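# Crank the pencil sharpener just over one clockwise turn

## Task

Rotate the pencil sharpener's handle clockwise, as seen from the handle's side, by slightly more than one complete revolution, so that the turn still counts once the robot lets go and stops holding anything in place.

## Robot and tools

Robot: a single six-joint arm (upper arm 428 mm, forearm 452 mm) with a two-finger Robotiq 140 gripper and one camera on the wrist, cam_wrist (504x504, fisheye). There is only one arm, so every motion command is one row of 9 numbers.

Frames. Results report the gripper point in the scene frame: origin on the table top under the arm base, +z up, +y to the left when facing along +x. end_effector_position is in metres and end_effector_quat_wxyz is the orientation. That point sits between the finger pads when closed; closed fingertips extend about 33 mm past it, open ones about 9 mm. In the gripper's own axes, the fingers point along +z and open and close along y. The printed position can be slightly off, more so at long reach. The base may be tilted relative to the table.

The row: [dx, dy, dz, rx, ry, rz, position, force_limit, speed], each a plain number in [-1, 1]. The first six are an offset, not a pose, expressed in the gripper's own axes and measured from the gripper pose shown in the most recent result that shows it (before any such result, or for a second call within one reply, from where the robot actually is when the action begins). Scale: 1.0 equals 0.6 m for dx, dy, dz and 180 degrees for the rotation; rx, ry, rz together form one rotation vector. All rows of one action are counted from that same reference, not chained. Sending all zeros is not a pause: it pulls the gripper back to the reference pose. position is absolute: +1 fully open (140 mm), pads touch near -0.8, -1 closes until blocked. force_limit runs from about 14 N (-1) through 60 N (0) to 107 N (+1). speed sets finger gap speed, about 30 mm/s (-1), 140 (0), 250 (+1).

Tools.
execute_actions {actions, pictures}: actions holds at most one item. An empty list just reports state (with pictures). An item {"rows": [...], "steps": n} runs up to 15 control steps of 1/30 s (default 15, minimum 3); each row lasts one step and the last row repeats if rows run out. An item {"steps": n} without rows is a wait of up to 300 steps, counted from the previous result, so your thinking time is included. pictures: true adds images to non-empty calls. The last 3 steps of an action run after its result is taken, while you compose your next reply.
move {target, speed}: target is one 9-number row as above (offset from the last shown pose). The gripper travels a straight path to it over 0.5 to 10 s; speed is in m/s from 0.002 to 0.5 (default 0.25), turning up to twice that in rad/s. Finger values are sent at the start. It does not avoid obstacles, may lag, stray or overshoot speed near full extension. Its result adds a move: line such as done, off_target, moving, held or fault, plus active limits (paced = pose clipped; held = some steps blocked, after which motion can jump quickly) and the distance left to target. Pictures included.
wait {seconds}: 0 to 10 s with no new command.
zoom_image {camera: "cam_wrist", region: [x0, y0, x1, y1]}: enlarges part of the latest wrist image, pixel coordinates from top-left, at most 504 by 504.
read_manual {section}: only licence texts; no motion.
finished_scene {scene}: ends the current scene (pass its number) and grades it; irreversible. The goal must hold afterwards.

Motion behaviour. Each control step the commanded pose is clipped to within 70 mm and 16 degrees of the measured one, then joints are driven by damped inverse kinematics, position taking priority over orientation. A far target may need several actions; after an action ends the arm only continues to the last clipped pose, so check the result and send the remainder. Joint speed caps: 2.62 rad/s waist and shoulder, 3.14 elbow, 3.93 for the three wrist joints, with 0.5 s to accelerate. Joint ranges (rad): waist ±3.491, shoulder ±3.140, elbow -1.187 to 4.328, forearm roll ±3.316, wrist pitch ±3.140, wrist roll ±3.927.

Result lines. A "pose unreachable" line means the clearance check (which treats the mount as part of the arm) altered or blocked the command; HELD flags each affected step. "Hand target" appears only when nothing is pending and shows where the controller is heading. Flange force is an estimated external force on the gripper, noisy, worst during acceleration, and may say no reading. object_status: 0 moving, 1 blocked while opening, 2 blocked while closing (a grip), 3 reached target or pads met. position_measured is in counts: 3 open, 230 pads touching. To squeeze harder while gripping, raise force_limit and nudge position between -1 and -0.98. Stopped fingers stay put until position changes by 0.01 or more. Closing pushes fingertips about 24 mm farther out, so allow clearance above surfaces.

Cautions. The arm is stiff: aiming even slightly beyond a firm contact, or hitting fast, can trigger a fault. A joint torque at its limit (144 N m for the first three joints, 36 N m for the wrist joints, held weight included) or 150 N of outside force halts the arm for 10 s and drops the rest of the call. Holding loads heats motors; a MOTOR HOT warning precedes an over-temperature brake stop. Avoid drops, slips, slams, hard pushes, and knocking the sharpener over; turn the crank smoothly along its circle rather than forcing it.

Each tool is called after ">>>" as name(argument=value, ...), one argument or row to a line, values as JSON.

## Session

>>> execute_actions(
  actions=[],
)

Scene clock: 0.00 s of 4600.00 s.
end_effector_position=(+0.6515, +0.0130, +0.2119) position_measured=3 object_status=3 end_effector_quat_wxyz=(-0.140, +0.874, -0.381, -0.269)
Joint positions: [-0.006  0.896  1.093 -0.553 -2.146  0.59 ]
Joint velocities: [-0.001 -0.    -0.    -0.    -0.001 -0.001]
Flange force (N, the push that the arm receives, along the gripper's own x y z axes): no reading
Hand target: +0.652, +0.013, +0.212; -0.140, +0.874, -0.381, -0.269
camera_calibration (this result's frames):
cam_wrist: T_world_to_cam=[[-0.692309, -0.712479, -0.114374, 0.484654], [-0.437145, 0.287992, 0.852036, 0.107459], [-0.574119, 0.63987, -0.510836, 0.647718], [0, 0, 0, 1]] pos_world=[0.754372, -0.100097, 0.29475]

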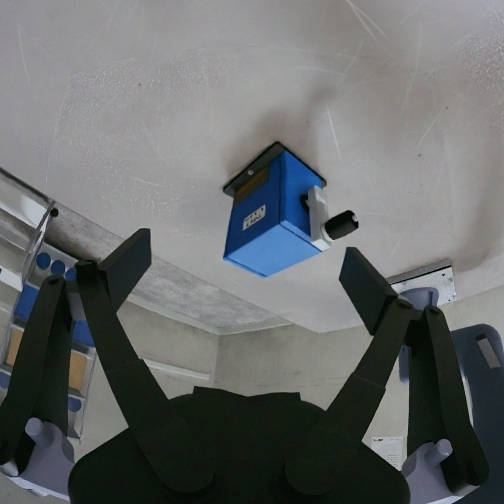

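>>> zoom_image(
  camera="cam_wrist",
  region=[200, 120, 380, 300],
)

Region (200, 120, 380, 300) of cam_wrist's 504x504 image, scaled by 2.800, with more detail than that image has.

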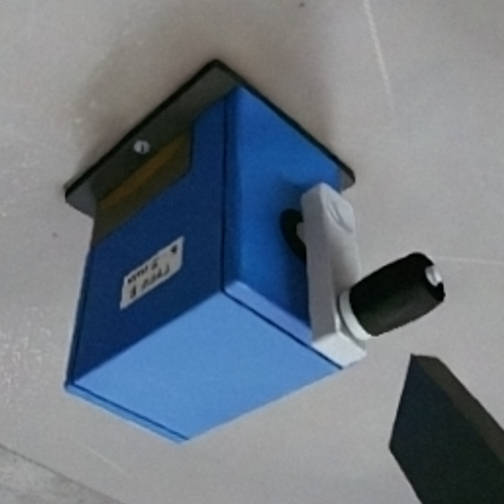

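>>> move(
  target=[-0.0299,0.1780,-0.0035,0.0876,0.0589,0.1754,0,-0.6,0],
  speed=0.2,
)

Scene clock: 5.07 s of 4600.00 s.
end_effector_position=(+0.5628, -0.0483, +0.2193) position_measured=129 object_status=3 end_effector_quat_wxyz=(-0.144, +0.731, -0.647, -0.162)
Joint positions: [-0.098  0.377  0.346 -0.437 -1.663  0.255]
Joint velocities: [-0.    -0.001 -0.002 -0.001 -0.     0.001]
Flange force (N, the push that the arm receives, along the gripper's own x y z axes): [3.1 -12.8 -5.8]
Hand target: +0.563, -0.048, +0.219; -0.144, +0.731, -0.647, -0.162
Off the commanded pose: 0.001 m, 0 deg.
Kept back: nothing.
After step 90, 0.13 s passed at rest.
move: done
camera_calibration (this result's frames):
cam_wrist: T_world_to_cam=[[-0.978739, -0.195342, -0.0625328, 0.555193], [-0.174755, 0.634595, 0.752828, -0.0292115], [-0.107376, 0.74775, -0.65524, 0.414056], [0, 0, 0, 1]] pos_world=[0.582744, -0.18262, 0.328015]

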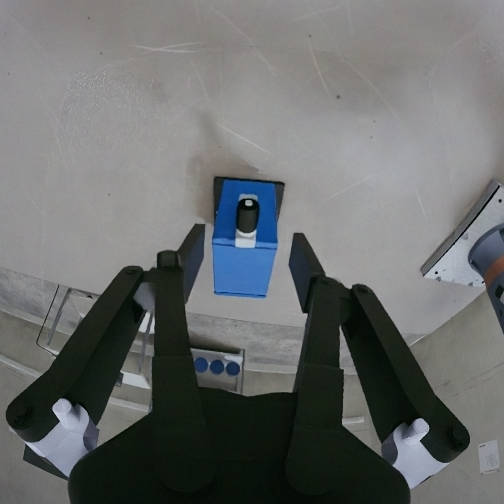

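>>> zoom_image(
  camera="cam_wrist",
  region=[190, 165, 320, 295],
)

Region (190, 165, 320, 295) of cam_wrist's 504x504 image, scaled by 3.877, with more detail than that image has.

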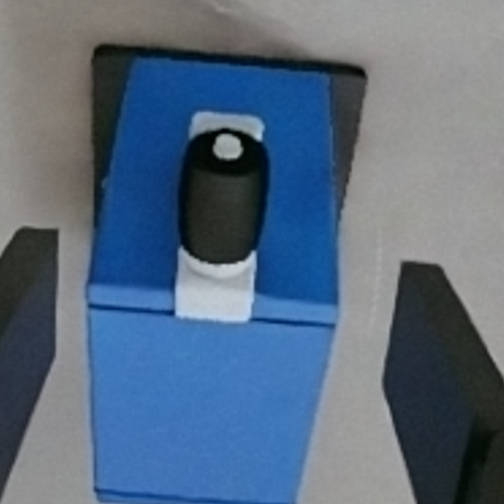

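>>> move(
  target=[0,-0.0042,0.0917,0,0,0,0,-0.6,0],
  speed=0.1,
)

Scene clock: 7.87 s of 4600.00 s.
end_effector_position=(+0.5625, -0.0251, +0.1694) position_measured=129 object_status=3 end_effector_quat_wxyz=(-0.144, +0.731, -0.647, -0.162)
Joint positions: [-0.059  0.382  0.242 -0.44  -1.548  0.265]
Joint velocities: [ 0.001 -0.     0.001  0.    -0.    -0.   ]
Flange force (N, the push that the arm receives, along the gripper's own x y z axes): [3.3 -11.5 -3.5]
Hand target: +0.563, -0.025, +0.169; -0.144, +0.731, -0.647, -0.162
Off the commanded pose: 0.000 m, 0 deg.
Kept back: nothing.
move: done
camera_calibration (this result's frames):
cam_wrist: T_world_to_cam=[[-0.978826, -0.19496, -0.0623717, 0.556388], [-0.174373, 0.634591, 0.75292, -0.00660938], [-0.107209, 0.747854, -0.65515, 0.363807], [0, 0, 0, 1]] pos_world=[0.582458, -0.159407, 0.278027]

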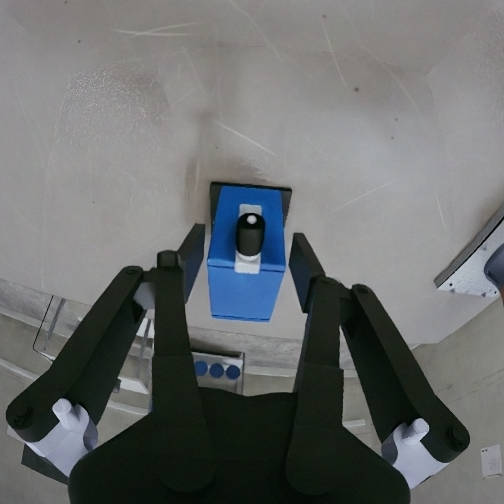

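>>> zoom_image(
  camera="cam_wrist",
  region=[190, 170, 320, 300],
)

Region (190, 170, 320, 300) of cam_wrist's 504x504 image, scaled by 3.877, with more detail than that image has.

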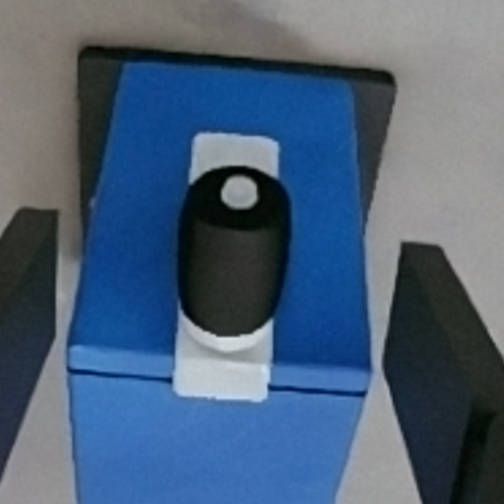

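>>> move(
  target=[0.005,0.0025,0.0383,0,0,0,0,-0.6,0],
  speed=0.06,
)

Scene clock: 10.80 s of 4600.00 s.
end_effector_position=(+0.5602, -0.0184, +0.1472) position_measured=129 object_status=3 end_effector_quat_wxyz=(-0.144, +0.731, -0.647, -0.162)
Joint positions: [-0.048  0.387  0.199 -0.442 -1.5    0.276]
Joint velocities: [-0.002  0.    -0.002 -0.001 -0.001 -0.001]
Flange force (N, the push that the arm receives, along the gripper's own x y z axes): [2.8 -10.6 -1.3]
Hand target: +0.560, -0.018, +0.147; -0.144, +0.731, -0.647, -0.162
Off the commanded pose: 0.000 m, 0 deg.
Kept back: nothing.
move: done
camera_calibration (this result's frames):
cam_wrist: T_world_to_cam=[[-0.978864, -0.194793, -0.0623014, 0.554065], [-0.174207, 0.634594, 0.752956, 0.00530589], [-0.107135, 0.747895, -0.655115, 0.343999], [0, 0, 0, 1]] pos_world=[0.580133, -0.152714, 0.255883]

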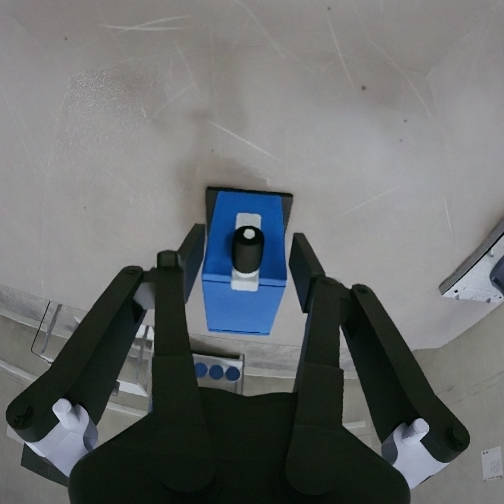

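>>> zoom_image(
  camera="cam_wrist",
  region=[190, 180, 320, 310],
)

Region (190, 180, 320, 310) of cam_wrist's 504x504 image, scaled by 3.877, with more detail than that image has.

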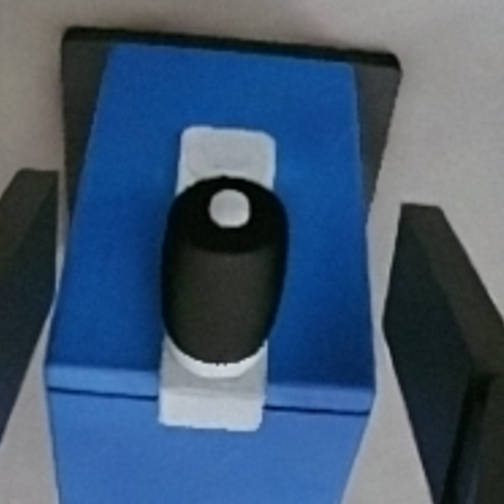

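>>> execute_actions(
  actions=[
    {"rows": [[0,0,0,0,0,0,-1,-0.6,-0.6]], "steps": 15},
  ],
  pictures=false,
)

>>> wait(
  seconds=0.4,
)

Scene clock: 11.50 s of 4600.00 s.
end_effector_position=(+0.5602, -0.0184, +0.1472) position_measured=170 object_status=0 end_effector_quat_wxyz=(-0.144, +0.731, -0.647, -0.162)
Joint positions: [-0.048  0.387  0.199 -0.442 -1.5    0.276]
Joint velocities: [ 0.002 -0.    -0.    -0.001  0.001 -0.001]
Flange force (N, the push that the arm receives, along the gripper's own x y z axes): [2.1 -8.5 -2.6]
Steps of this call (steps 1 to 9: nothing new was sent; steps 10 to 21: the first 12 steps of this action). Readings (end_effector_position | what the end effector reports):
10: (+0.5602, -0.0184, +0.1472) | position_measured=129 object_status=0
11: (+0.5602, -0.0184, +0.1472) | position_measured=130 object_status=0
13: (+0.5602, -0.0184, +0.1472) | position_measured=138 object_status=0
17: (+0.5602, -0.0184, +0.1472) | position_measured=154 object_status=0
21: the state above

Scene clock: 12.00 s of 4600.00 s.
end_effector_position=(+0.5602, -0.0184, +0.1472) position_measured=199 object_status=2 end_effector_quat_wxyz=(-0.144, +0.731, -0.647, -0.162)
Joint positions: [-0.048  0.387  0.199 -0.442 -1.5    0.276]
Joint velocities: [ 0.002  0.    -0.001 -0.001  0.001  0.   ]
Flange force (N, the push that the arm receives, along the gripper's own x y z axes): [2.7 -12.2 -7.3]
Hand target: +0.560, -0.018, +0.147; -0.144, +0.731, -0.647, -0.162
Off the commanded pose: 0.000 m, 0 deg.
Kept back: nothing.
Steps of this call (steps 1 to 3: the last 3 steps of your previous action; steps 4 to 15: nothing new was sent). Readings (end_effector_position | what the end effector reports):
1: (+0.5602, -0.0184, +0.1472) | position_measured=174 object_status=0
2: (+0.5602, -0.0184, +0.1472) | position_measured=178 object_status=0
4: (+0.5602, -0.0184, +0.1472) | position_measured=186 object_status=0
8: (+0.5602, -0.0184, +0.1472) | position_measured=199 object_status=0
15: the state above
camera_calibration (this result's frames):
cam_wrist: T_world_to_cam=[[-0.978862, -0.1948, -0.062301, 0.554064], [-0.174211, 0.634593, 0.752956, 0.00530932], [-0.10714, 0.747894, -0.655115, 0.343996], [0, 0, 0, 1]] pos_world=[0.580133, -0.15271, 0.255878]

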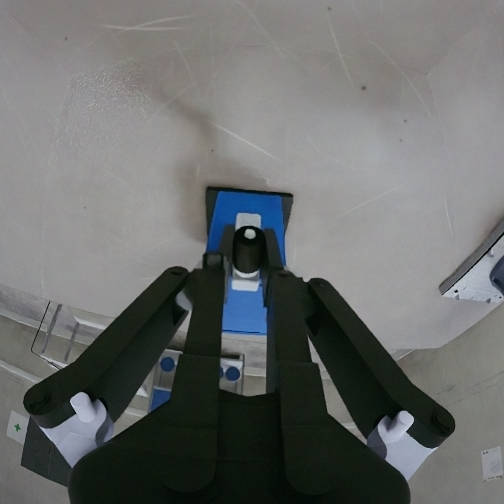

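>>> execute_actions(
  actions=[
    {"rows": [[-0.0001,-0.0041,-0.0002,0,0,0,-1,-0.6,-0.6],[0.0000,-0.0087,0.0002,0,0,0,-1,-0.6,-0.6],[0.0003,-0.0132,0.0007,0,0,0,-1,-0.6,-0.6],[0.0006,-0.0177,0.0015,0,0,0,-1,-0.6,-0.6],[0.0011,-0.0221,0.0024,0,0,0,-1,-0.6,-0.6],[0.0016,-0.0264,0.0036,0,0,0,-1,-0.6,-0.6],[0.0023,-0.0307,0.0050,0,0,0,-1,-0.6,-0.6],[0.0030,-0.0349,0.0066,0,0,0,-1,-0.6,-0.6],[0.0038,-0.0390,0.0084,0,0,0,-1,-0.6,-0.6],[0.0047,-0.0430,0.0104,0,0,0,-1,-0.6,-0.6],[0.0058,-0.0469,0.0125,0,0,0,-1,-0.6,-0.6],[0.0068,-0.0506,0.0149,0,0,0,-1,-0.6,-0.6],[0.0080,-0.0542,0.0174,0,0,0,-1,-0.6,-0.6],[0.0093,-0.0577,0.0201,0,0,0,-1,-0.6,-0.6],[0.0106,-0.0610,0.0229,0,0,0,-1,-0.6,-0.6]], "steps": 15},
  ],
  pictures=false,
)

>>> wait(
  seconds=0.15,
)

Scene clock: 15.10 s of 4600.00 s.
end_effector_position=(+0.5858, -0.0155, +0.1408) position_measured=199 object_status=2 end_effector_quat_wxyz=(-0.144, +0.731, -0.647, -0.162)
Joint positions: [-0.039  0.445  0.265 -0.443 -1.503  0.265]
Joint velocities: [ 0.023  0.177  0.161 -0.007  0.03  -0.014]
Flange force (N, the push that the arm receives, along the gripper's own x y z axes): [-29.0 8.2 -105.5]
Steps of this call (steps 1 to 81: nothing new was sent; steps 82 to 93: the first 12 steps of this action). Readings (end_effector_position | what the end effector reports):
82: (+0.5602, -0.0184, +0.1472) | position_measured=199 object_status=2
83: (+0.5609, -0.0183, +0.1473) | position_measured=199 object_status=2
85: (+0.5652, -0.0178, +0.1472) | position_measured=199 object_status=2
89: (+0.5758, -0.0167, +0.1451) | position_measured=199 object_status=2
93: the state above

Scene clock: 25.23 s of 4600.00 s.
end_effector_position=(+0.5771, -0.0169, +0.1436) position_measured=199 object_status=2 end_effector_quat_wxyz=(-0.130, +0.735, -0.642, -0.174)
Joint positions: [-0.036  0.455  0.282 -0.432 -1.547  0.264]
Joint velocities: [-0.001 -0.    -0.    -0.001 -0.001 -0.   ]
Flange force (N, the push that the arm receives, along the gripper's own x y z axes): [-2.0 12.9 -18.0]
Hand target: +0.578, -0.017, +0.144; -0.130, +0.735, -0.642, -0.174
Off the commanded pose: 0.023 m, 2 deg.
FORCE FAULT: contact force on the arm reached its limit, and the arm stopped for 10 seconds. The contact can be on any part of the arm, not only on its tool. The arm's remaining commands of this call were not run. The arm holds still and accepts commands again. Move the arm away from the contact; if what it grips holds it there, let go first. Pushing or pulling that hard again can fault the arm again.
Kept back: nothing.
The stop began at step 4 of this call (marked STOPPED below). From that step on the arm followed nothing that you had sent. Nothing is kept back now.
Steps of this call (steps 1 to 3: the last 3 steps of your previous action; steps 4 to 304: the stop). Readings (end_effector_position | what the end effector reports):
1: (+0.5881, -0.0152, +0.1394) | position_measured=199 object_status=2
2: (+0.5903, -0.0150, +0.1379) | position_measured=199 object_status=2
4: (+0.5922, -0.0148, +0.1372) | position_measured=199 object_status=2 STOPPED
8: (+0.5894, -0.0155, +0.1406) | position_measured=199 object_status=2
304: the state above
camera_calibration (this result's frames):
cam_wrist: T_world_to_cam=[[-0.976038, -0.21562, -0.0292876, 0.563949], [-0.162809, 0.634334, 0.755721, 0.00306439], [-0.14437, 0.742381, -0.654239, 0.363579], [0, 0, 0, 1]] pos_world=[0.603424, -0.150259, 0.252068]

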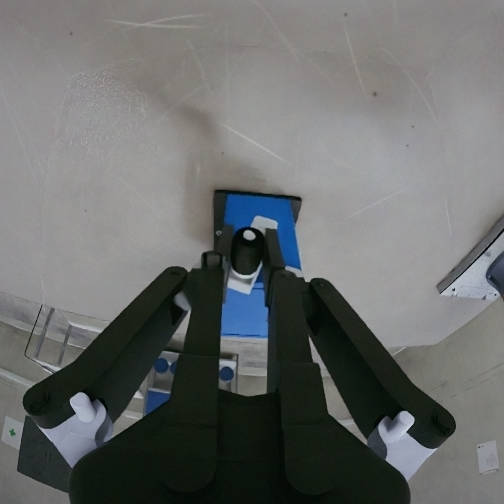

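>>> zoom_image(
  camera="cam_wrist",
  region=[190, 180, 320, 310],
)

Region (190, 180, 320, 310) of cam_wrist's 504x504 image, scaled by 3.877, with more detail than that image has.

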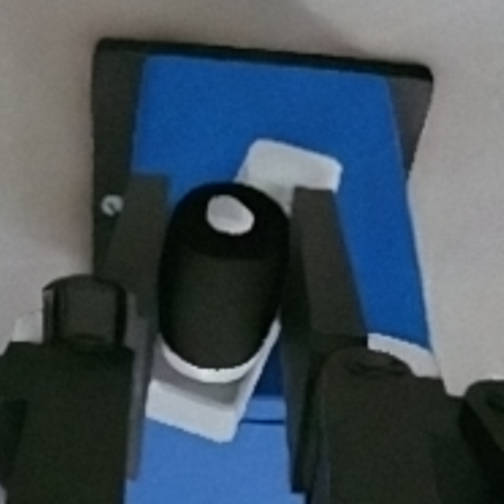

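>>> move(
  target=[0,0,-0.003,0,0,0,-0.1,-0.6,-0.4],
  speed=0.02,
)

Scene clock: 27.97 s of 4600.00 s.
end_effector_position=(+0.5773, -0.0176, +0.1452) position_measured=141 object_status=3 end_effector_quat_wxyz=(-0.130, +0.735, -0.642, -0.174)
Joint positions: [-0.038  0.455  0.286 -0.432 -1.55   0.263]
Joint velocities: [ 0.002 -0.     0.001 -0.002 -0.    -0.   ]
Flange force (N, the push that the arm receives, along the gripper's own x y z axes): [3.0 -10.2 -2.9]
Hand target: +0.577, -0.018, +0.145; -0.130, +0.735, -0.642, -0.174
Off the commanded pose: 0.000 m, 0 deg.
Kept back: nothing.
move: done
camera_calibration (this result's frames):
cam_wrist: T_world_to_cam=[[-0.976034, -0.215638, -0.0292903, 0.563991], [-0.162823, 0.634328, 0.755722, 0.00233059], [-0.144383, 0.74238, -0.654237, 0.365221], [0, 0, 0, 1]] pos_world=[0.603586, -0.150993, 0.253699]

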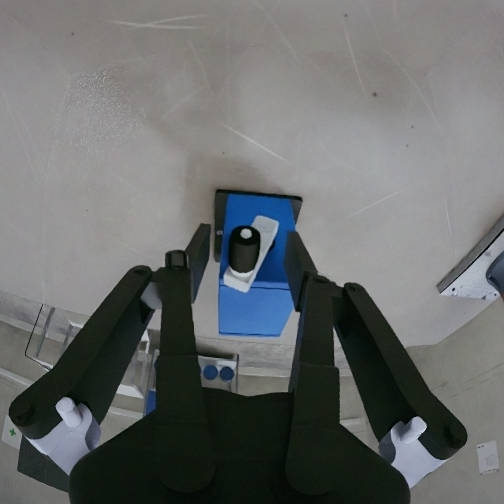

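>>> zoom_image(
  camera="cam_wrist",
  region=[190, 180, 320, 310],
)

Region (190, 180, 320, 310) of cam_wrist's 504x504 image, scaled by 3.877, with more detail than that image has.

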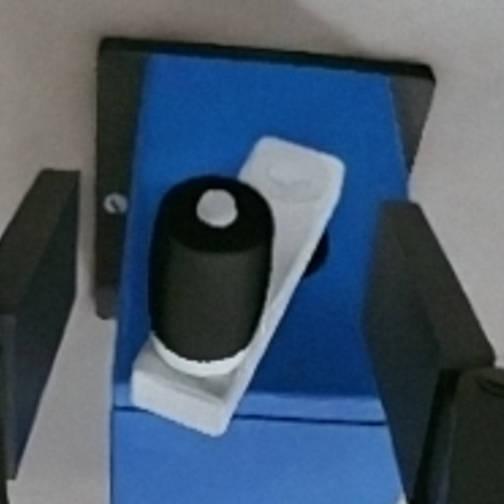

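>>> move(
  target=[0.0078,-0.0032,0.0008,0.0123,-0.0001,0.0014,-0.1,-0.6,-0.4],
  speed=0.03,
)

Scene clock: 32.90 s of 4600.00 s.
end_effector_position=(+0.5797, -0.0214, +0.1427) position_measured=141 object_status=3 end_effector_quat_wxyz=(-0.143, +0.731, -0.647, -0.162)
Joint positions: [-0.049  0.435  0.254 -0.441 -1.508  0.275]
Joint velocities: [ 0.    -0.    -0.002  0.001  0.001 -0.   ]
Flange force (N, the push that the arm receives, along the gripper's own x y z axes): [2.8 -10.1 -2.0]
Hand target: +0.580, -0.021, +0.143; -0.143, +0.731, -0.647, -0.162
Off the commanded pose: 0.000 m, 0 deg.
Kept back: nothing.
After step 90, 1.07 s passed at rest.
move: done
camera_calibration (this result's frames):
cam_wrist: T_world_to_cam=[[-0.978708, -0.195558, -0.0623569, 0.572157], [-0.174755, 0.634524, 0.752888, 0.0142871], [-0.107666, 0.747754, -0.655188, 0.34567], [0, 0, 0, 1]] pos_world=[0.599688, -0.155652, 0.251401]

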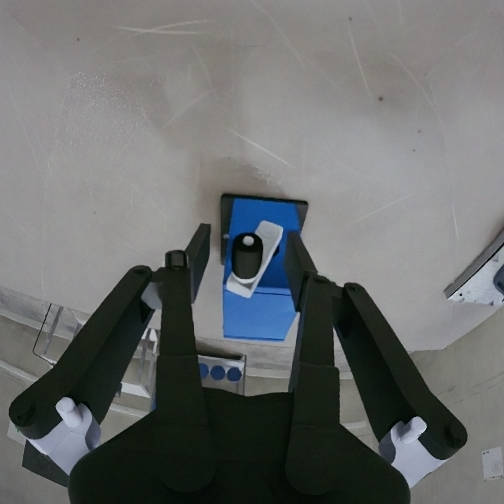

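>>> zoom_image(
  camera="cam_wrist",
  region=[190, 180, 320, 310],
)

Region (190, 180, 320, 310) of cam_wrist's 504x504 image, scaled by 3.877, with more detail than that image has.

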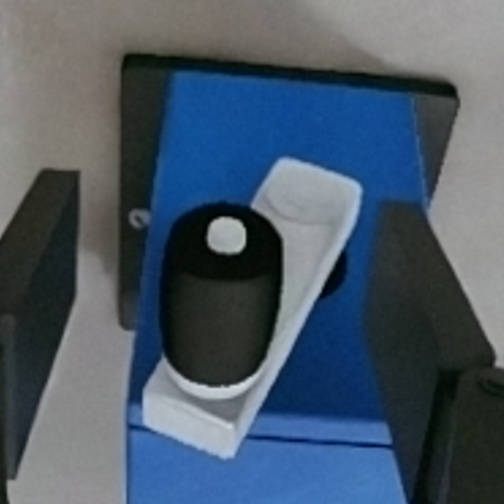

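>>> execute_actions(
  actions=[
    {"rows": [[0.001,0,-0.0005,0,0,0,-0.1,-0.6,-0.4],[0.002,0,-0.0009,0,0,0,-0.1,-0.6,-0.4],[0.003,0,-0.0014,0,0,0,-1,-0.6,-0.6]], "steps": 15},
  ],
  pictures=false,
)

>>> wait(
  seconds=0.4,
)

Scene clock: 33.63 s of 4600.00 s.
end_effector_position=(+0.5799, -0.0233, +0.1428) position_measured=174 object_status=0 end_effector_quat_wxyz=(-0.143, +0.731, -0.647, -0.162)
Joint positions: [-0.052  0.437  0.257 -0.441 -1.51   0.277]
Joint velocities: [ 0.     0.    -0.001  0.001  0.001 -0.   ]
Flange force (N, the push that the arm receives, along the gripper's own x y z axes): [3.1 -11.1 -2.5]
Steps of this call (steps 1 to 10: nothing new was sent; steps 11 to 22: the first 12 steps of this action). Readings (end_effector_position | what the end effector reports):
11: (+0.5797, -0.0214, +0.1427) | position_measured=141 object_status=3
12: (+0.5797, -0.0217, +0.1428) | position_measured=141 object_status=3
14: (+0.5797, -0.0228, +0.1428) | position_measured=142 object_status=0
18: (+0.5799, -0.0233, +0.1428) | position_measured=158 object_status=0
22: the state above

Scene clock: 34.13 s of 4600.00 s.
end_effector_position=(+0.5799, -0.0233, +0.1428) position_measured=199 object_status=2 end_effector_quat_wxyz=(-0.143, +0.731, -0.647, -0.162)
Joint positions: [-0.052  0.437  0.257 -0.441 -1.51   0.277]
Joint velocities: [-0.001 -0.    -0.001 -0.     0.    -0.   ]
Flange force (N, the push that the arm receives, along the gripper's own x y z axes): [4.8 -13.4 -5.6]
Hand target: +0.580, -0.023, +0.143; -0.143, +0.731, -0.647, -0.162
Off the commanded pose: 0.000 m, 0 deg.
Kept back: nothing.
Steps of this call (steps 1 to 3: the last 3 steps of your previous action; steps 4 to 15: nothing new was sent). Readings (end_effector_position | what the end effector reports):
1: (+0.5799, -0.0233, +0.1428) | position_measured=178 object_status=0
2: (+0.5799, -0.0233, +0.1428) | position_measured=182 object_status=0
4: (+0.5799, -0.0233, +0.1428) | position_measured=190 object_status=0
8: (+0.5799, -0.0233, +0.1428) | position_measured=199 object_status=0
15: the state above
camera_calibration (this result's frames):
cam_wrist: T_world_to_cam=[[-0.978703, -0.195569, -0.0623893, 0.57202], [-0.174791, 0.634549, 0.752858, 0.0156038], [-0.107647, 0.74773, -0.655219, 0.34719], [0, 0, 0, 1]] pos_world=[0.59994, -0.157636, 0.251426]

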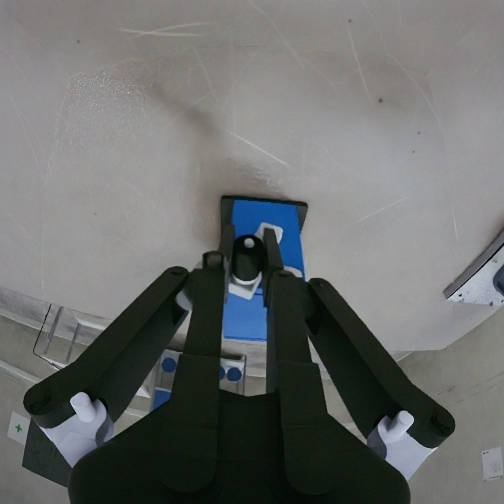

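>>> execute_actions(
  actions=[
    {"rows": [[0.0003,-0.0014,0.0005,0,0,0,-1,-0.6,-0.6],[0.0005,-0.0028,0.0011,0,0,0,-1,-0.6,-0.6],[0.0008,-0.0041,0.0017,0,0,0,-1,-0.6,-0.6],[0.0011,-0.0055,0.0023,0,0,0,-1,-0.6,-0.6],[0.0014,-0.0068,0.0030,0,0,0,-1,-0.6,-0.6],[0.0017,-0.0082,0.0036,0,0,0,-1,-0.6,-0.6],[0.0020,-0.0095,0.0043,0,0,0,-1,-0.6,-0.6],[0.0023,-0.0108,0.0050,0,0,0,-1,-0.6,-0.6],[0.0027,-0.0121,0.0057,0,0,0,-1,-0.6,-0.6],[0.0030,-0.0134,0.0064,0,0,0,-1,-0.6,-0.6]], "steps": 15},
  ],
  pictures=false,
)

>>> wait(
  seconds=0.1,
)

Scene clock: 35.33 s of 4600.00 s.
end_effector_position=(+0.5879, -0.0225, +0.1386) position_measured=199 object_status=2 end_effector_quat_wxyz=(-0.144, +0.731, -0.647, -0.162)
Joint positions: [-0.05   0.456  0.275 -0.441 -1.507  0.275]
Joint velocities: [ 0.003  0.016  0.012 -0.002  0.001 -0.001]
Flange force (N, the push that the arm receives, along the gripper's own x y z axes): [0.8 -22.8 -8.2]
Steps of this call (steps 1 to 24: nothing new was sent; steps 25 to 36: the first 12 steps of this action). Readings (end_effector_position | what the end effector reports):
25: (+0.5799, -0.0233, +0.1428) | position_measured=199 object_status=2
26: (+0.5802, -0.0234, +0.1425) | position_measured=199 object_status=2
28: (+0.5817, -0.0234, +0.1419) | position_measured=199 object_status=2
32: (+0.5851, -0.0229, +0.1402) | position_measured=199 object_status=2
36: the state above

Scene clock: 35.53 s of 4600.00 s.
end_effector_position=(+0.5880, -0.0224, +0.1385) position_measured=199 object_status=2 end_effector_quat_wxyz=(-0.143, +0.731, -0.647, -0.162)
Joint positions: [-0.049  0.456  0.276 -0.441 -1.507  0.275]
Joint velocities: [-0.001  0.    -0.001  0.001 -0.001 -0.002]
Flange force (N, the push that the arm receives, along the gripper's own x y z axes): [-1.1 -15.0 -10.5]
Hand target: +0.588, -0.022, +0.139; -0.143, +0.731, -0.647, -0.162
Off the commanded pose: 0.000 m, 0 deg.
Kept back: nothing.
Steps of this call (steps 1 to 3: the last 3 steps of your previous action; steps 4 to 6: nothing new was sent). Readings (end_effector_position | what the end effector reports):
1: (+0.5879, -0.0225, +0.1386) | position_measured=199 object_status=2
2: (+0.5880, -0.0225, +0.1386) | position_measured=199 object_status=2
4: (+0.5880, -0.0224, +0.1385) | position_measured=199 object_status=2
6: the state above
camera_calibration (this result's frames):
cam_wrist: T_world_to_cam=[[-0.978712, -0.195504, -0.0624562, 0.579795], [-0.174804, 0.634586, 0.752824, 0.0196232], [-0.107547, 0.747715, -0.655252, 0.344554], [0, 0, 0, 1]] pos_world=[0.607938, -0.156728, 0.247209]

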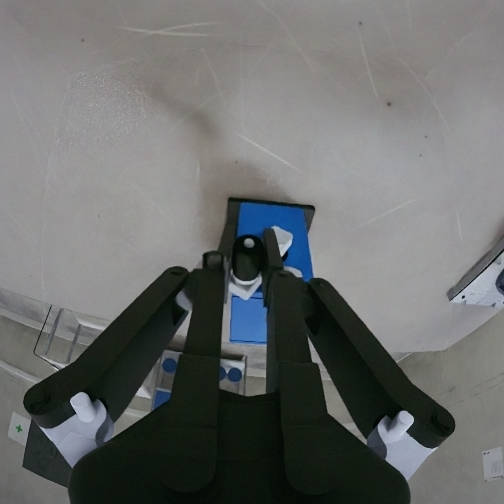

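>>> execute_actions(
  actions=[
    {"rows": [[-0.00036,-0.00055,-0.00076,0,0,0,-1,-0.6,-0.6]], "steps": 8},
  ],
  pictures=false,
)

>>> execute_actions(
  actions=[
    {"steps": 6},
  ],
  pictures=false,
)

Scene clock: 36.10 s of 4600.00 s.
end_effector_position=(+0.5882, -0.0224, +0.1390) position_measured=199 object_status=2 end_effector_quat_wxyz=(-0.143, +0.731, -0.647, -0.162)
Joint positions: [-0.049  0.457  0.277 -0.441 -1.508  0.274]
Joint velocities: [-0.002 -0.    -0.    -0.    -0.001  0.002]
Flange force (N, the push that the arm receives, along the gripper's own x y z axes): [1.0 -7.6 -2.2]
Steps of this call (steps 1 to 12: nothing new was sent; steps 13 to 17: the first 5 steps of this action). Readings (end_effector_position | what the end effector reports):
13: (+0.5879, -0.0224, +0.1385) | position_measured=199 object_status=2
14: (+0.5881, -0.0224, +0.1388) | position_measured=199 object_status=2
16: (+0.5882, -0.0224, +0.1389) | position_measured=199 object_status=2
17: the state above

Scene clock: 36.30 s of 4600.00 s.
end_effector_position=(+0.5883, -0.0224, +0.1390) position_measured=199 object_status=2 end_effector_quat_wxyz=(-0.143, +0.731, -0.647, -0.162)
Joint positions: [-0.049  0.457  0.277 -0.441 -1.508  0.274]
Joint velocities: [ 0.    -0.    -0.     0.001  0.    -0.001]
Flange force (N, the push that the arm receives, along the gripper's own x y z axes): [3.6 -10.2 -2.8]
Hand target: +0.588, -0.022, +0.139; -0.143, +0.731, -0.647, -0.162
Off the commanded pose: 0.000 m, 0 deg.
Kept back: nothing.
Steps of this call (steps 1 to 3: the last 3 steps of your previous action; steps 4 to 6: nothing new was sent). Readings (end_effector_position | what the end effector reports):
1: (+0.5882, -0.0224, +0.1390) | position_measured=199 object_status=2
2: (+0.5883, -0.0224, +0.1390) | position_measured=199 object_status=2
4: (+0.5883, -0.0224, +0.1390) | position_measured=199 object_status=2
6: the state above

>>> execute_actions(
  actions=[
    {"rows": [[0.0007,-0.0026,0.0015,0,0,0,-1,-0.6,-0.6],[0.0014,-0.0051,0.0030,0,0,0,-1,-0.6,-0.6],[0.0022,-0.0075,0.0046,0,0,0,-1,-0.6,-0.6],[0.0029,-0.0099,0.0063,0,0,0,-1,-0.6,-0.6],[0.0038,-0.0122,0.0081,0,0,0,-1,-0.6,-0.6],[0.0046,-0.0145,0.0099,0,0,0,-1,-0.6,-0.6],[0.0055,-0.0167,0.0118,0,0,0,-1,-0.6,-0.6],[0.0064,-0.0188,0.0138,0,0,0,-1,-0.6,-0.6],[0.0074,-0.0208,0.0158,0,0,0,-1,-0.6,-0.6],[0.0084,-0.0228,0.0179,0,0,0,-1,-0.6,-0.6],[0.0094,-0.0246,0.0201,0,0,0,-1,-0.6,-0.6],[0.0104,-0.0264,0.0223,0,0,0,-1,-0.6,-0.6],[0.0115,-0.0281,0.0246,0,0,0,-1,-0.6,-0.6],[0.0126,-0.0297,0.0269,0,0,0,-1,-0.6,-0.6],[0.0137,-0.0312,0.0293,0,0,0,-1,-0.6,-0.6]], "steps": 15},
  ],
  pictures=false,
)

>>> wait(
  seconds=0.15,
)

Scene clock: 37.50 s of 4600.00 s.
end_effector_position=(+0.6020, -0.0208, +0.1269) position_measured=199 object_status=2 end_effector_quat_wxyz=(-0.144, +0.731, -0.647, -0.162)
Joint positions: [-0.044  0.494  0.304 -0.442 -1.496  0.275]
Joint velocities: [ 0.012  0.101  0.052 -0.003  0.051  0.014]
Flange force (N, the push that the arm receives, along the gripper's own x y z axes): [0.4 -16.9 -6.9]
Steps of this call (steps 1 to 24: nothing new was sent; steps 25 to 36: the first 12 steps of this action). Readings (end_effector_position | what the end effector reports):
25: (+0.5883, -0.0224, +0.1390) | position_measured=199 object_status=2
26: (+0.5889, -0.0223, +0.1389) | position_measured=199 object_status=2
28: (+0.5916, -0.0221, +0.1370) | position_measured=199 object_status=2
32: (+0.5971, -0.0214, +0.1323) | position_measured=199 object_status=2
36: the state above

Scene clock: 37.77 s of 4600.00 s.
end_effector_position=(+0.6069, -0.0202, +0.1197) position_measured=199 object_status=2 end_effector_quat_wxyz=(-0.144, +0.731, -0.647, -0.162)
Joint positions: [-0.043  0.51   0.31  -0.443 -1.487  0.277]
Joint velocities: [ 0.002  0.    -0.001  0.001  0.    -0.001]
Flange force (N, the push that the arm receives, along the gripper's own x y z axes): [-0.1 -23.3 -7.0]
Hand target: +0.607, -0.020, +0.120; -0.143, +0.731, -0.647, -0.162
Off the commanded pose: 0.000 m, 0 deg.
Kept back: nothing.
Steps of this call (steps 1 to 3: the last 3 steps of your previous action; steps 4 to 8: nothing new was sent). Readings (end_effector_position | what the end effector reports):
1: (+0.6031, -0.0206, +0.1255) | position_measured=199 object_status=2
2: (+0.6042, -0.0205, +0.1240) | position_measured=199 object_status=2
4: (+0.6062, -0.0203, +0.1209) | position_measured=199 object_status=2
8: the state above
camera_calibration (this result's frames):
cam_wrist: T_world_to_cam=[[-0.978726, -0.195436, -0.0624485, 0.597554], [-0.174743, 0.634521, 0.752894, 0.0356374], [-0.107517, 0.747789, -0.655173, 0.332531], [0, 0, 0, 1]] pos_world=[0.626822, -0.154492, 0.22835]

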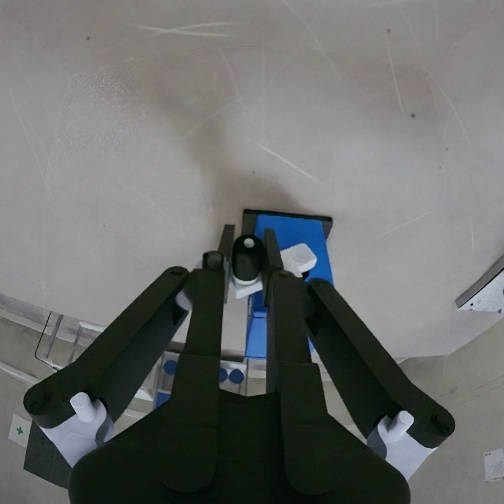

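>>> execute_actions(
  actions=[
    {"rows": [[0.0014,-0.0024,0.0029,0,0,0,-1,-0.6,-0.6],[0.0030,-0.0049,0.0064,0,0,0,-1,-0.6,-0.6],[0.0046,-0.0072,0.0099,0,0,0,-1,-0.6,-0.6],[0.0064,-0.0088,0.0138,0,0,0,-1,-0.6,-0.6],[0.0083,-0.0102,0.0177,0,0,0,-1,-0.6,-0.6],[0.0101,-0.0113,0.0217,0,0,0,-1,-0.6,-0.6],[0.0120,-0.0122,0.0258,0,0,0,-1,-0.6,-0.6],[0.0139,-0.0129,0.0298,0,0,0,-1,-0.6,-0.6],[0.0158,-0.0133,0.0339,0,0,0,-1,-0.6,-0.6],[0.0178,-0.0135,0.0380,0,0,0,-1,-0.6,-0.6],[0.0197,-0.0135,0.0422,0,0,0,-1,-0.6,-0.6],[0.0216,-0.0132,0.0463,0,0,0,-1,-0.6,-0.6],[0.0235,-0.0127,0.0504,0,0,0,-1,-0.6,-0.6],[0.0254,-0.0119,0.0544,0,0,0,-1,-0.6,-0.6],[0.0273,-0.0109,0.0584,0,0,0,-1,-0.6,-0.6]], "steps": 15},
  ],
  pictures=false,
)

>>> wait(
  seconds=0.15,
)

Scene clock: 40.43 s of 4600.00 s.
end_effector_position=(+0.6149, -0.0193, +0.0940) position_measured=199 object_status=2 end_effector_quat_wxyz=(-0.144, +0.731, -0.647, -0.162)
Joint positions: [-0.04   0.547  0.307 -0.445 -1.449  0.292]
Joint velocities: [ 0.001  0.068 -0.085 -0.008  0.136  0.063]
Flange force (N, the push that the arm receives, along the gripper's own x y z axes): [-0.2 -15.9 -0.8]
Steps of this call (steps 1 to 68: nothing new was sent; steps 69 to 80: the first 12 steps of this action). Readings (end_effector_position | what the end effector reports):
69: (+0.6068, -0.0202, +0.1196) | position_measured=199 object_status=2
70: (+0.6071, -0.0202, +0.1188) | position_measured=199 object_status=2
72: (+0.6096, -0.0200, +0.1149) | position_measured=199 object_status=2
76: (+0.6138, -0.0195, +0.1051) | position_measured=199 object_status=2
80: the state above

Scene clock: 40.70 s of 4600.00 s.
end_effector_position=(+0.6134, -0.0193, +0.0811) position_measured=199 object_status=2 end_effector_quat_wxyz=(-0.143, +0.731, -0.647, -0.162)
Joint positions: [-0.04   0.555  0.289 -0.446 -1.426  0.303]
Joint velocities: [ 0.001  0.    -0.001  0.001  0.001  0.   ]
Flange force (N, the push that the arm receives, along the gripper's own x y z axes): [4.2 -22.6 4.4]
Hand target: +0.613, -0.020, +0.081; -0.143, +0.731, -0.647, -0.162
Off the commanded pose: 0.000 m, 0 deg.
Kept back: nothing.
Steps of this call (steps 1 to 3: the last 3 steps of your previous action; steps 4 to 8: nothing new was sent). Readings (end_effector_position | what the end effector reports):
1: (+0.6149, -0.0193, +0.0913) | position_measured=199 object_status=2
2: (+0.6147, -0.0193, +0.0886) | position_measured=199 object_status=2
4: (+0.6139, -0.0193, +0.0833) | position_measured=199 object_status=2
8: the state above
camera_calibration (this result's frames):
cam_wrist: T_world_to_cam=[[-0.978693, -0.195677, -0.0622078, 0.601633], [-0.174719, 0.634511, 0.752907, 0.0652816], [-0.107855, 0.747734, -0.655181, 0.307491], [0, 0, 0, 1]] pos_world=[0.633385, -0.153617, 0.189737]

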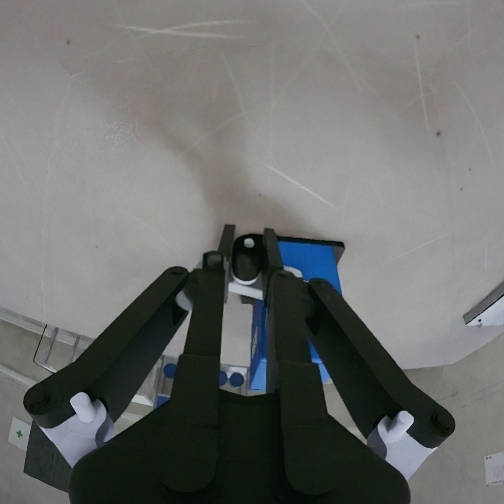

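>>> execute_actions(
  actions=[
    {"rows": [[0.0017,0.0006,0.0036,0,0,0,-1,-0.6,-0.6],[0.0036,0.0014,0.0078,0,0,0,-1,-0.6,-0.6],[0.0056,0.0025,0.0119,0,0,0,-1,-0.6,-0.6],[0.0074,0.0043,0.0159,0,0,0,-1,-0.6,-0.6],[0.0092,0.0063,0.0197,0,0,0,-1,-0.6,-0.6],[0.0109,0.0086,0.0234,0,0,0,-1,-0.6,-0.6],[0.0126,0.0110,0.0270,0,0,0,-1,-0.6,-0.6],[0.0143,0.0136,0.0305,0,0,0,-1,-0.6,-0.6],[0.0158,0.0165,0.0339,0,0,0,-1,-0.6,-0.6],[0.0173,0.0195,0.0371,0,0,0,-1,-0.6,-0.6],[0.0188,0.0227,0.0401,0,0,0,-1,-0.6,-0.6],[0.0201,0.0261,0.0431,0,0,0,-1,-0.6,-0.6],[0.0214,0.0297,0.0458,0,0,0,-1,-0.6,-0.6],[0.0226,0.0334,0.0484,0,0,0,-1,-0.6,-0.6],[0.0237,0.0373,0.0508,0,0,0,-1,-0.6,-0.6]], "steps": 15},
  ],
  pictures=false,
)

>>> wait(
  seconds=0.15,
)

Scene clock: 43.27 s of 4600.00 s.
end_effector_position=(+0.6017, -0.0208, +0.0566) position_measured=199 object_status=2 end_effector_quat_wxyz=(-0.143, +0.731, -0.647, -0.163)
Joint positions: [-0.044  0.554  0.23  -0.45  -1.376  0.332]
Joint velocities: [-0.018 -0.048 -0.216 -0.013  0.143  0.09 ]
Flange force (N, the push that the arm receives, along the gripper's own x y z axes): [-1.3 -11.1 -1.7]
Steps of this call (steps 1 to 65: nothing new was sent; steps 66 to 77: the first 12 steps of this action). Readings (end_effector_position | what the end effector reports):
66: (+0.6133, -0.0196, +0.0811) | position_measured=199 object_status=2
67: (+0.6133, -0.0196, +0.0804) | position_measured=199 object_status=2
69: (+0.6122, -0.0197, +0.0756) | position_measured=199 object_status=2
73: (+0.6080, -0.0200, +0.0653) | position_measured=199 object_status=2
77: the state above

Scene clock: 43.53 s of 4600.00 s.
end_effector_position=(+0.5912, -0.0221, +0.0475) position_measured=199 object_status=2 end_effector_quat_wxyz=(-0.143, +0.731, -0.647, -0.162)
Joint positions: [-0.047  0.543  0.19  -0.452 -1.352  0.347]
Joint velocities: [ 0.002  0.     0.001 -0.001  0.002 -0.   ]
Flange force (N, the push that the arm receives, along the gripper's own x y z axes): [0.4 -6.2 -0.3]
Hand target: +0.591, -0.022, +0.047; -0.143, +0.731, -0.647, -0.163
Off the commanded pose: 0.000 m, 0 deg.
Kept back: nothing.
Steps of this call (steps 1 to 3: the last 3 steps of your previous action; steps 4 to 8: nothing new was sent). Readings (end_effector_position | what the end effector reports):
1: (+0.5999, -0.0211, +0.0546) | position_measured=199 object_status=2
2: (+0.5979, -0.0213, +0.0527) | position_measured=199 object_status=2
4: (+0.5936, -0.0218, +0.0493) | position_measured=199 object_status=2
8: the state above
camera_calibration (this result's frames):
cam_wrist: T_world_to_cam=[[-0.978753, -0.195486, -0.0618705, 0.577351], [-0.174333, 0.634526, 0.752984, 0.0882301], [-0.107939, 0.747771, -0.655124, 0.285249], [0, 0, 0, 1]] pos_world=[0.611255, -0.156421, 0.156159]

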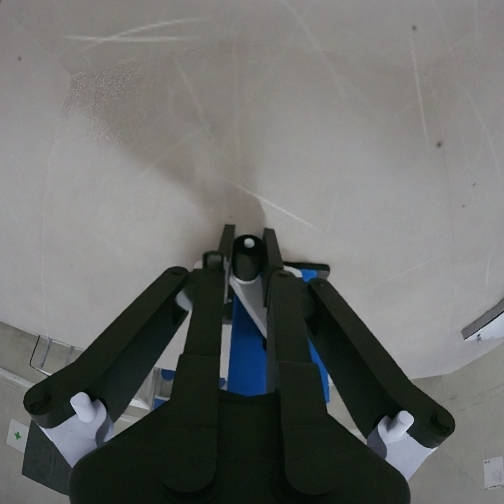

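>>> execute_actions(
  actions=[],
)

Scene clock: 43.90 s of 4600.00 s.
end_effector_position=(+0.5912, -0.0221, +0.0475) position_measured=199 object_status=2 end_effector_quat_wxyz=(-0.143, +0.731, -0.647, -0.162)
Joint positions: [-0.047  0.543  0.19  -0.452 -1.352  0.348]
Joint velocities: [ 0.    -0.    -0.001  0.     0.    -0.   ]
Flange force (N, the push that the arm receives, along the gripper's own x y z axes): [2.0 -11.4 -2.0]
Hand target: +0.591, -0.022, +0.047; -0.143, +0.731, -0.647, -0.163
Off the commanded pose: 0.000 m, 0 deg.
Kept back: nothing.
Steps of this call (steps 1 to 11: nothing new was sent). Readings (end_effector_position | what the end effector reports):
1: (+0.5912, -0.0221, +0.0475) | position_measured=199 object_status=2
2: (+0.5912, -0.0221, +0.0475) | position_measured=199 object_status=2
4: (+0.5912, -0.0221, +0.0475) | position_measured=199 object_status=2
8: (+0.5912, -0.0221, +0.0475) | position_measured=199 object_status=2
11: the state above
camera_calibration (this result's frames):
cam_wrist: T_world_to_cam=[[-0.978756, -0.195486, -0.0618212, 0.577309], [-0.174292, 0.634511, 0.753006, 0.088218], [-0.107976, 0.747784, -0.655103, 0.285236], [0, 0, 0, 1]] pos_world=[0.611219, -0.156414, 0.15612]

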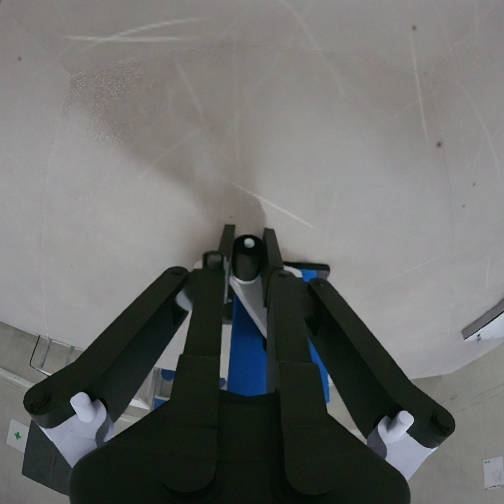

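>>> zoom_image(
  camera="cam_wrist",
  region=[190, 190, 330, 330],
)

Region (190, 190, 330, 330) of cam_wrist's 504x504 image, scaled by 3.600, with more detail than that image has.

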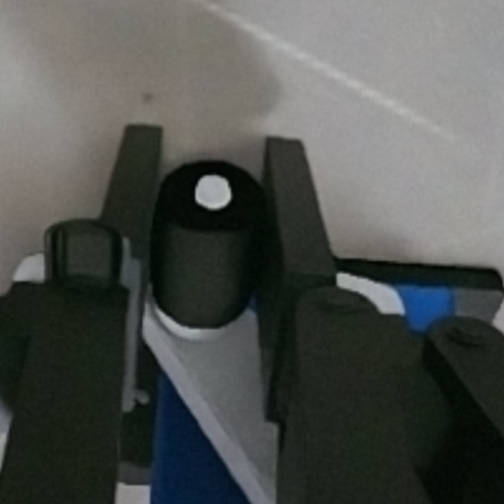

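>>> execute_actions(
  actions=[
    {"rows": [[0,0,0,0,0,0,-0.38,-0.6,0],[0,0,0,0,0,0,-0.38,-0.6,0],[0,0,0,0,0,0,-0.38,-0.6,0],[0,0,0,0,0,0,-0.38,-0.6,0],[0,0,-0.0015,0,0,0,-0.38,-0.6,0],[0,0,-0.003,0,0,0,-0.38,-0.6,0],[0,0,-0.005,0,0,0,-0.38,-0.6,0],[0,0,-0.0068,0,0,0,-0.38,-0.6,0],[0,0,-0.008,0,0,0,-0.38,-0.6,0],[0,0,-0.0083,0,0,0,-0.38,-0.6,0]], "steps": 15},
  ],
  pictures=false,
)

>>> wait(
  seconds=0.1,
)

Scene clock: 46.80 s of 4600.00 s.
end_effector_position=(+0.5914, -0.0241, +0.0519) position_measured=177 object_status=0 end_effector_quat_wxyz=(-0.143, +0.731, -0.647, -0.163)
Joint positions: [-0.05   0.54   0.196 -0.451 -1.362  0.346]
Joint velocities: [-0.     0.     0.004  0.001 -0.005 -0.001]
Flange force (N, the push that the arm receives, along the gripper's own x y z axes): [3.9 -11.3 -1.4]
Steps of this call (steps 1 to 75: nothing new was sent; steps 76 to 87: the first 12 steps of this action). Readings (end_effector_position | what the end effector reports):
76: (+0.5912, -0.0221, +0.0475) | position_measured=199 object_status=0
77: (+0.5912, -0.0221, +0.0475) | position_measured=199 object_status=0
79: (+0.5912, -0.0221, +0.0475) | position_measured=182 object_status=0
83: (+0.5911, -0.0227, +0.0493) | position_measured=177 object_status=0
87: the state above

Scene clock: 47.00 s of 4600.00 s.
end_effector_position=(+0.5914, -0.0242, +0.0520) position_measured=177 object_status=3 end_effector_quat_wxyz=(-0.143, +0.731, -0.647, -0.162)
Joint positions: [-0.05   0.54   0.197 -0.451 -1.362  0.346]
Joint velocities: [-0.001  0.    -0.001 -0.001  0.002  0.001]
Flange force (N, the push that the arm receives, along the gripper's own x y z axes): [3.7 -9.7 -0.7]
Hand target: +0.591, -0.024, +0.052; -0.143, +0.731, -0.647, -0.162
Off the commanded pose: 0.000 m, 0 deg.
Kept back: nothing.
Steps of this call (steps 1 to 3: the last 3 steps of your previous action; steps 4 to 6: nothing new was sent). Readings (end_effector_position | what the end effector reports):
1: (+0.5914, -0.0241, +0.0520) | position_measured=177 object_status=0
2: (+0.5914, -0.0241, +0.0520) | position_measured=177 object_status=3
4: (+0.5914, -0.0241, +0.0520) | position_measured=177 object_status=3
6: the state above
camera_calibration (this result's frames):
cam_wrist: T_world_to_cam=[[-0.978746, -0.195535, -0.0618326, 0.577428], [-0.174332, 0.634493, 0.753012, 0.0861868], [-0.108008, 0.747786, -0.655095, 0.289778], [0, 0, 0, 1]] pos_world=[0.611479, -0.15847, 0.160636]

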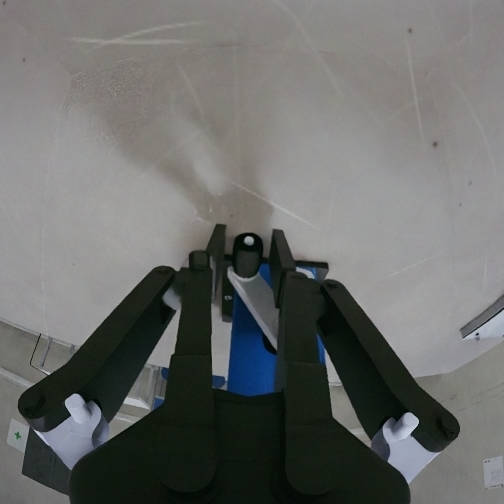

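>>> execute_actions(
  actions=[
    {"rows": [[0,0,0,0,0,0,-1,-0.6,-0.6]], "steps": 12},
  ],
  pictures=false,
)

>>> wait(
  seconds=0.2,
)

Scene clock: 47.40 s of 4600.00 s.
end_effector_position=(+0.5914, -0.0242, +0.0520) position_measured=199 object_status=0 end_effector_quat_wxyz=(-0.143, +0.731, -0.647, -0.162)
Joint positions: [-0.05   0.54   0.197 -0.451 -1.362  0.346]
Joint velocities: [-0.    -0.     0.    -0.001 -0.001  0.   ]
Flange force (N, the push that the arm receives, along the gripper's own x y z axes): [4.6 -10.0 -1.6]
Steps of this call (steps 1 to 3: nothing new was sent; steps 4 to 12: the first 9 steps of this action). Readings (end_effector_position | what the end effector reports):
4: (+0.5914, -0.0242, +0.0520) | position_measured=177 object_status=0
5: (+0.5914, -0.0242, +0.0520) | position_measured=178 object_status=0
7: (+0.5914, -0.0242, +0.0520) | position_measured=186 object_status=0
11: (+0.5914, -0.0242, +0.0520) | position_measured=199 object_status=0
12: the state above

Scene clock: 47.70 s of 4600.00 s.
end_effector_position=(+0.5914, -0.0242, +0.0520) position_measured=199 object_status=2 end_effector_quat_wxyz=(-0.143, +0.731, -0.647, -0.162)
Joint positions: [-0.05   0.54   0.197 -0.451 -1.362  0.346]
Joint velocities: [-0.001 -0.    -0.     0.001  0.    -0.   ]
Flange force (N, the push that the arm receives, along the gripper's own x y z axes): [3.8 -11.9 -2.4]
Hand target: +0.591, -0.024, +0.052; -0.143, +0.731, -0.647, -0.162
Off the commanded pose: 0.000 m, 0 deg.
Kept back: nothing.
Steps of this call (steps 1 to 3: the last 3 steps of your previous action; steps 4 to 9: nothing new was sent). Readings (end_effector_position | what the end effector reports):
1: (+0.5914, -0.0242, +0.0520) | position_measured=199 object_status=0
2: (+0.5914, -0.0242, +0.0520) | position_measured=199 object_status=0
4: (+0.5914, -0.0242, +0.0520) | position_measured=199 object_status=0
8: (+0.5914, -0.0242, +0.0520) | position_measured=199 object_status=2
9: the state above
camera_calibration (this result's frames):
cam_wrist: T_world_to_cam=[[-0.978746, -0.195538, -0.0618143, 0.577419], [-0.174322, 0.634508, 0.753002, 0.0861893], [-0.108019, 0.747773, -0.655109, 0.289801], [0, 0, 0, 1]] pos_world=[0.611476, -0.158486, 0.160643]

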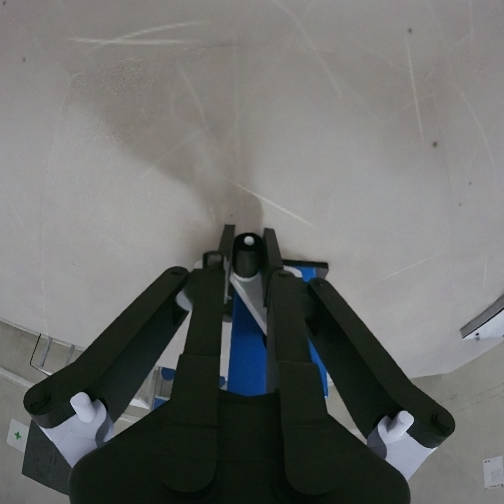

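>>> execute_actions(
  actions=[
    {"rows": [[0.00053,0.00198,0.00113,0,0,0,-1,-0.6,-0.6],[0.00136,0.00535,0.00290,0,0,0,-1,-0.6,-0.6],[0.00242,0.01020,0.00516,0,0,0,-1,-0.6,-0.6],[0.00347,0.01591,0.00741,0,0,0,-1,-0.6,-0.6],[0.00435,0.02179,0.00929,0,0,0,-1,-0.6,-0.6],[0.00506,0.02780,0.01079,0,0,0,-1,-0.6,-0.6],[0.00558,0.03391,0.01191,0,0,0,-1,-0.6,-0.6],[0.00593,0.04009,0.01264,0,0,0,-1,-0.6,-0.6],[0.00609,0.04632,0.01298,0,0,0,-1,-0.6,-0.6],[0.00606,0.05255,0.01292,0,0,0,-1,-0.6,-0.6],[0.00586,0.05877,0.01247,0,0,0,-1,-0.6,-0.6],[0.00547,0.06493,0.01163,0,0,0,-1,-0.6,-0.6],[0.00490,0.07102,0.01040,0,0,0,-1,-0.6,-0.6],[0.00435,0.07552,0.00923,0,0,0,-1,-0.6,-0.6],[0.00404,0.07774,0.00856,0,0,0,-1,-0.6,-0.6]], "steps": 15},
  ],
  pictures=false,
)

>>> execute_actions(
  actions=[
    {"steps": 9},
  ],
  pictures=false,
)

Scene clock: 53.00 s of 4600.00 s.
end_effector_position=(+0.5613, -0.0278, +0.0434) position_measured=199 object_status=2 end_effector_quat_wxyz=(-0.143, +0.731, -0.647, -0.163)
Joint positions: [-0.062  0.491  0.102 -0.454 -1.326  0.376]
Joint velocities: [-0.042 -0.213 -0.316 -0.004  0.075  0.083]
Flange force (N, the push that the arm receives, along the gripper's own x y z axes): [10.4 -12.6 5.9]
Steps of this call (steps 1 to 90: nothing new was sent; then 1.90 s passed at rest; steps 91 to 102: the first 12 steps of this action). Readings (end_effector_position | what the end effector reports):
91: (+0.5914, -0.0242, +0.0520) | position_measured=199 object_status=2
92: (+0.5912, -0.0242, +0.0519) | position_measured=199 object_status=2
94: (+0.5880, -0.0245, +0.0500) | position_measured=199 object_status=2
98: (+0.5758, -0.0260, +0.0452) | position_measured=199 object_status=2
102: the state above

Scene clock: 53.30 s of 4600.00 s.
end_effector_position=(+0.5453, -0.0297, +0.0461) position_measured=199 object_status=2 end_effector_quat_wxyz=(-0.143, +0.731, -0.647, -0.163)
Joint positions: [-0.068  0.457  0.058 -0.454 -1.319  0.386]
Joint velocities: [ 0.    -0.001 -0.002 -0.001  0.001 -0.001]
Flange force (N, the push that the arm receives, along the gripper's own x y z axes): [13.1 -11.4 4.3]
Hand target: +0.545, -0.030, +0.046; -0.143, +0.731, -0.647, -0.163
Off the commanded pose: 0.000 m, 0 deg.
Kept back: nothing.
Steps of this call (steps 1 to 3: the last 3 steps of your previous action; steps 4 to 9: nothing new was sent). Readings (end_effector_position | what the end effector reports):
1: (+0.5575, -0.0283, +0.0436) | position_measured=199 object_status=2
2: (+0.5538, -0.0287, +0.0441) | position_measured=199 object_status=2
4: (+0.5473, -0.0295, +0.0455) | position_measured=199 object_status=2
8: (+0.5453, -0.0297, +0.0461) | position_measured=199 object_status=2
9: the state above


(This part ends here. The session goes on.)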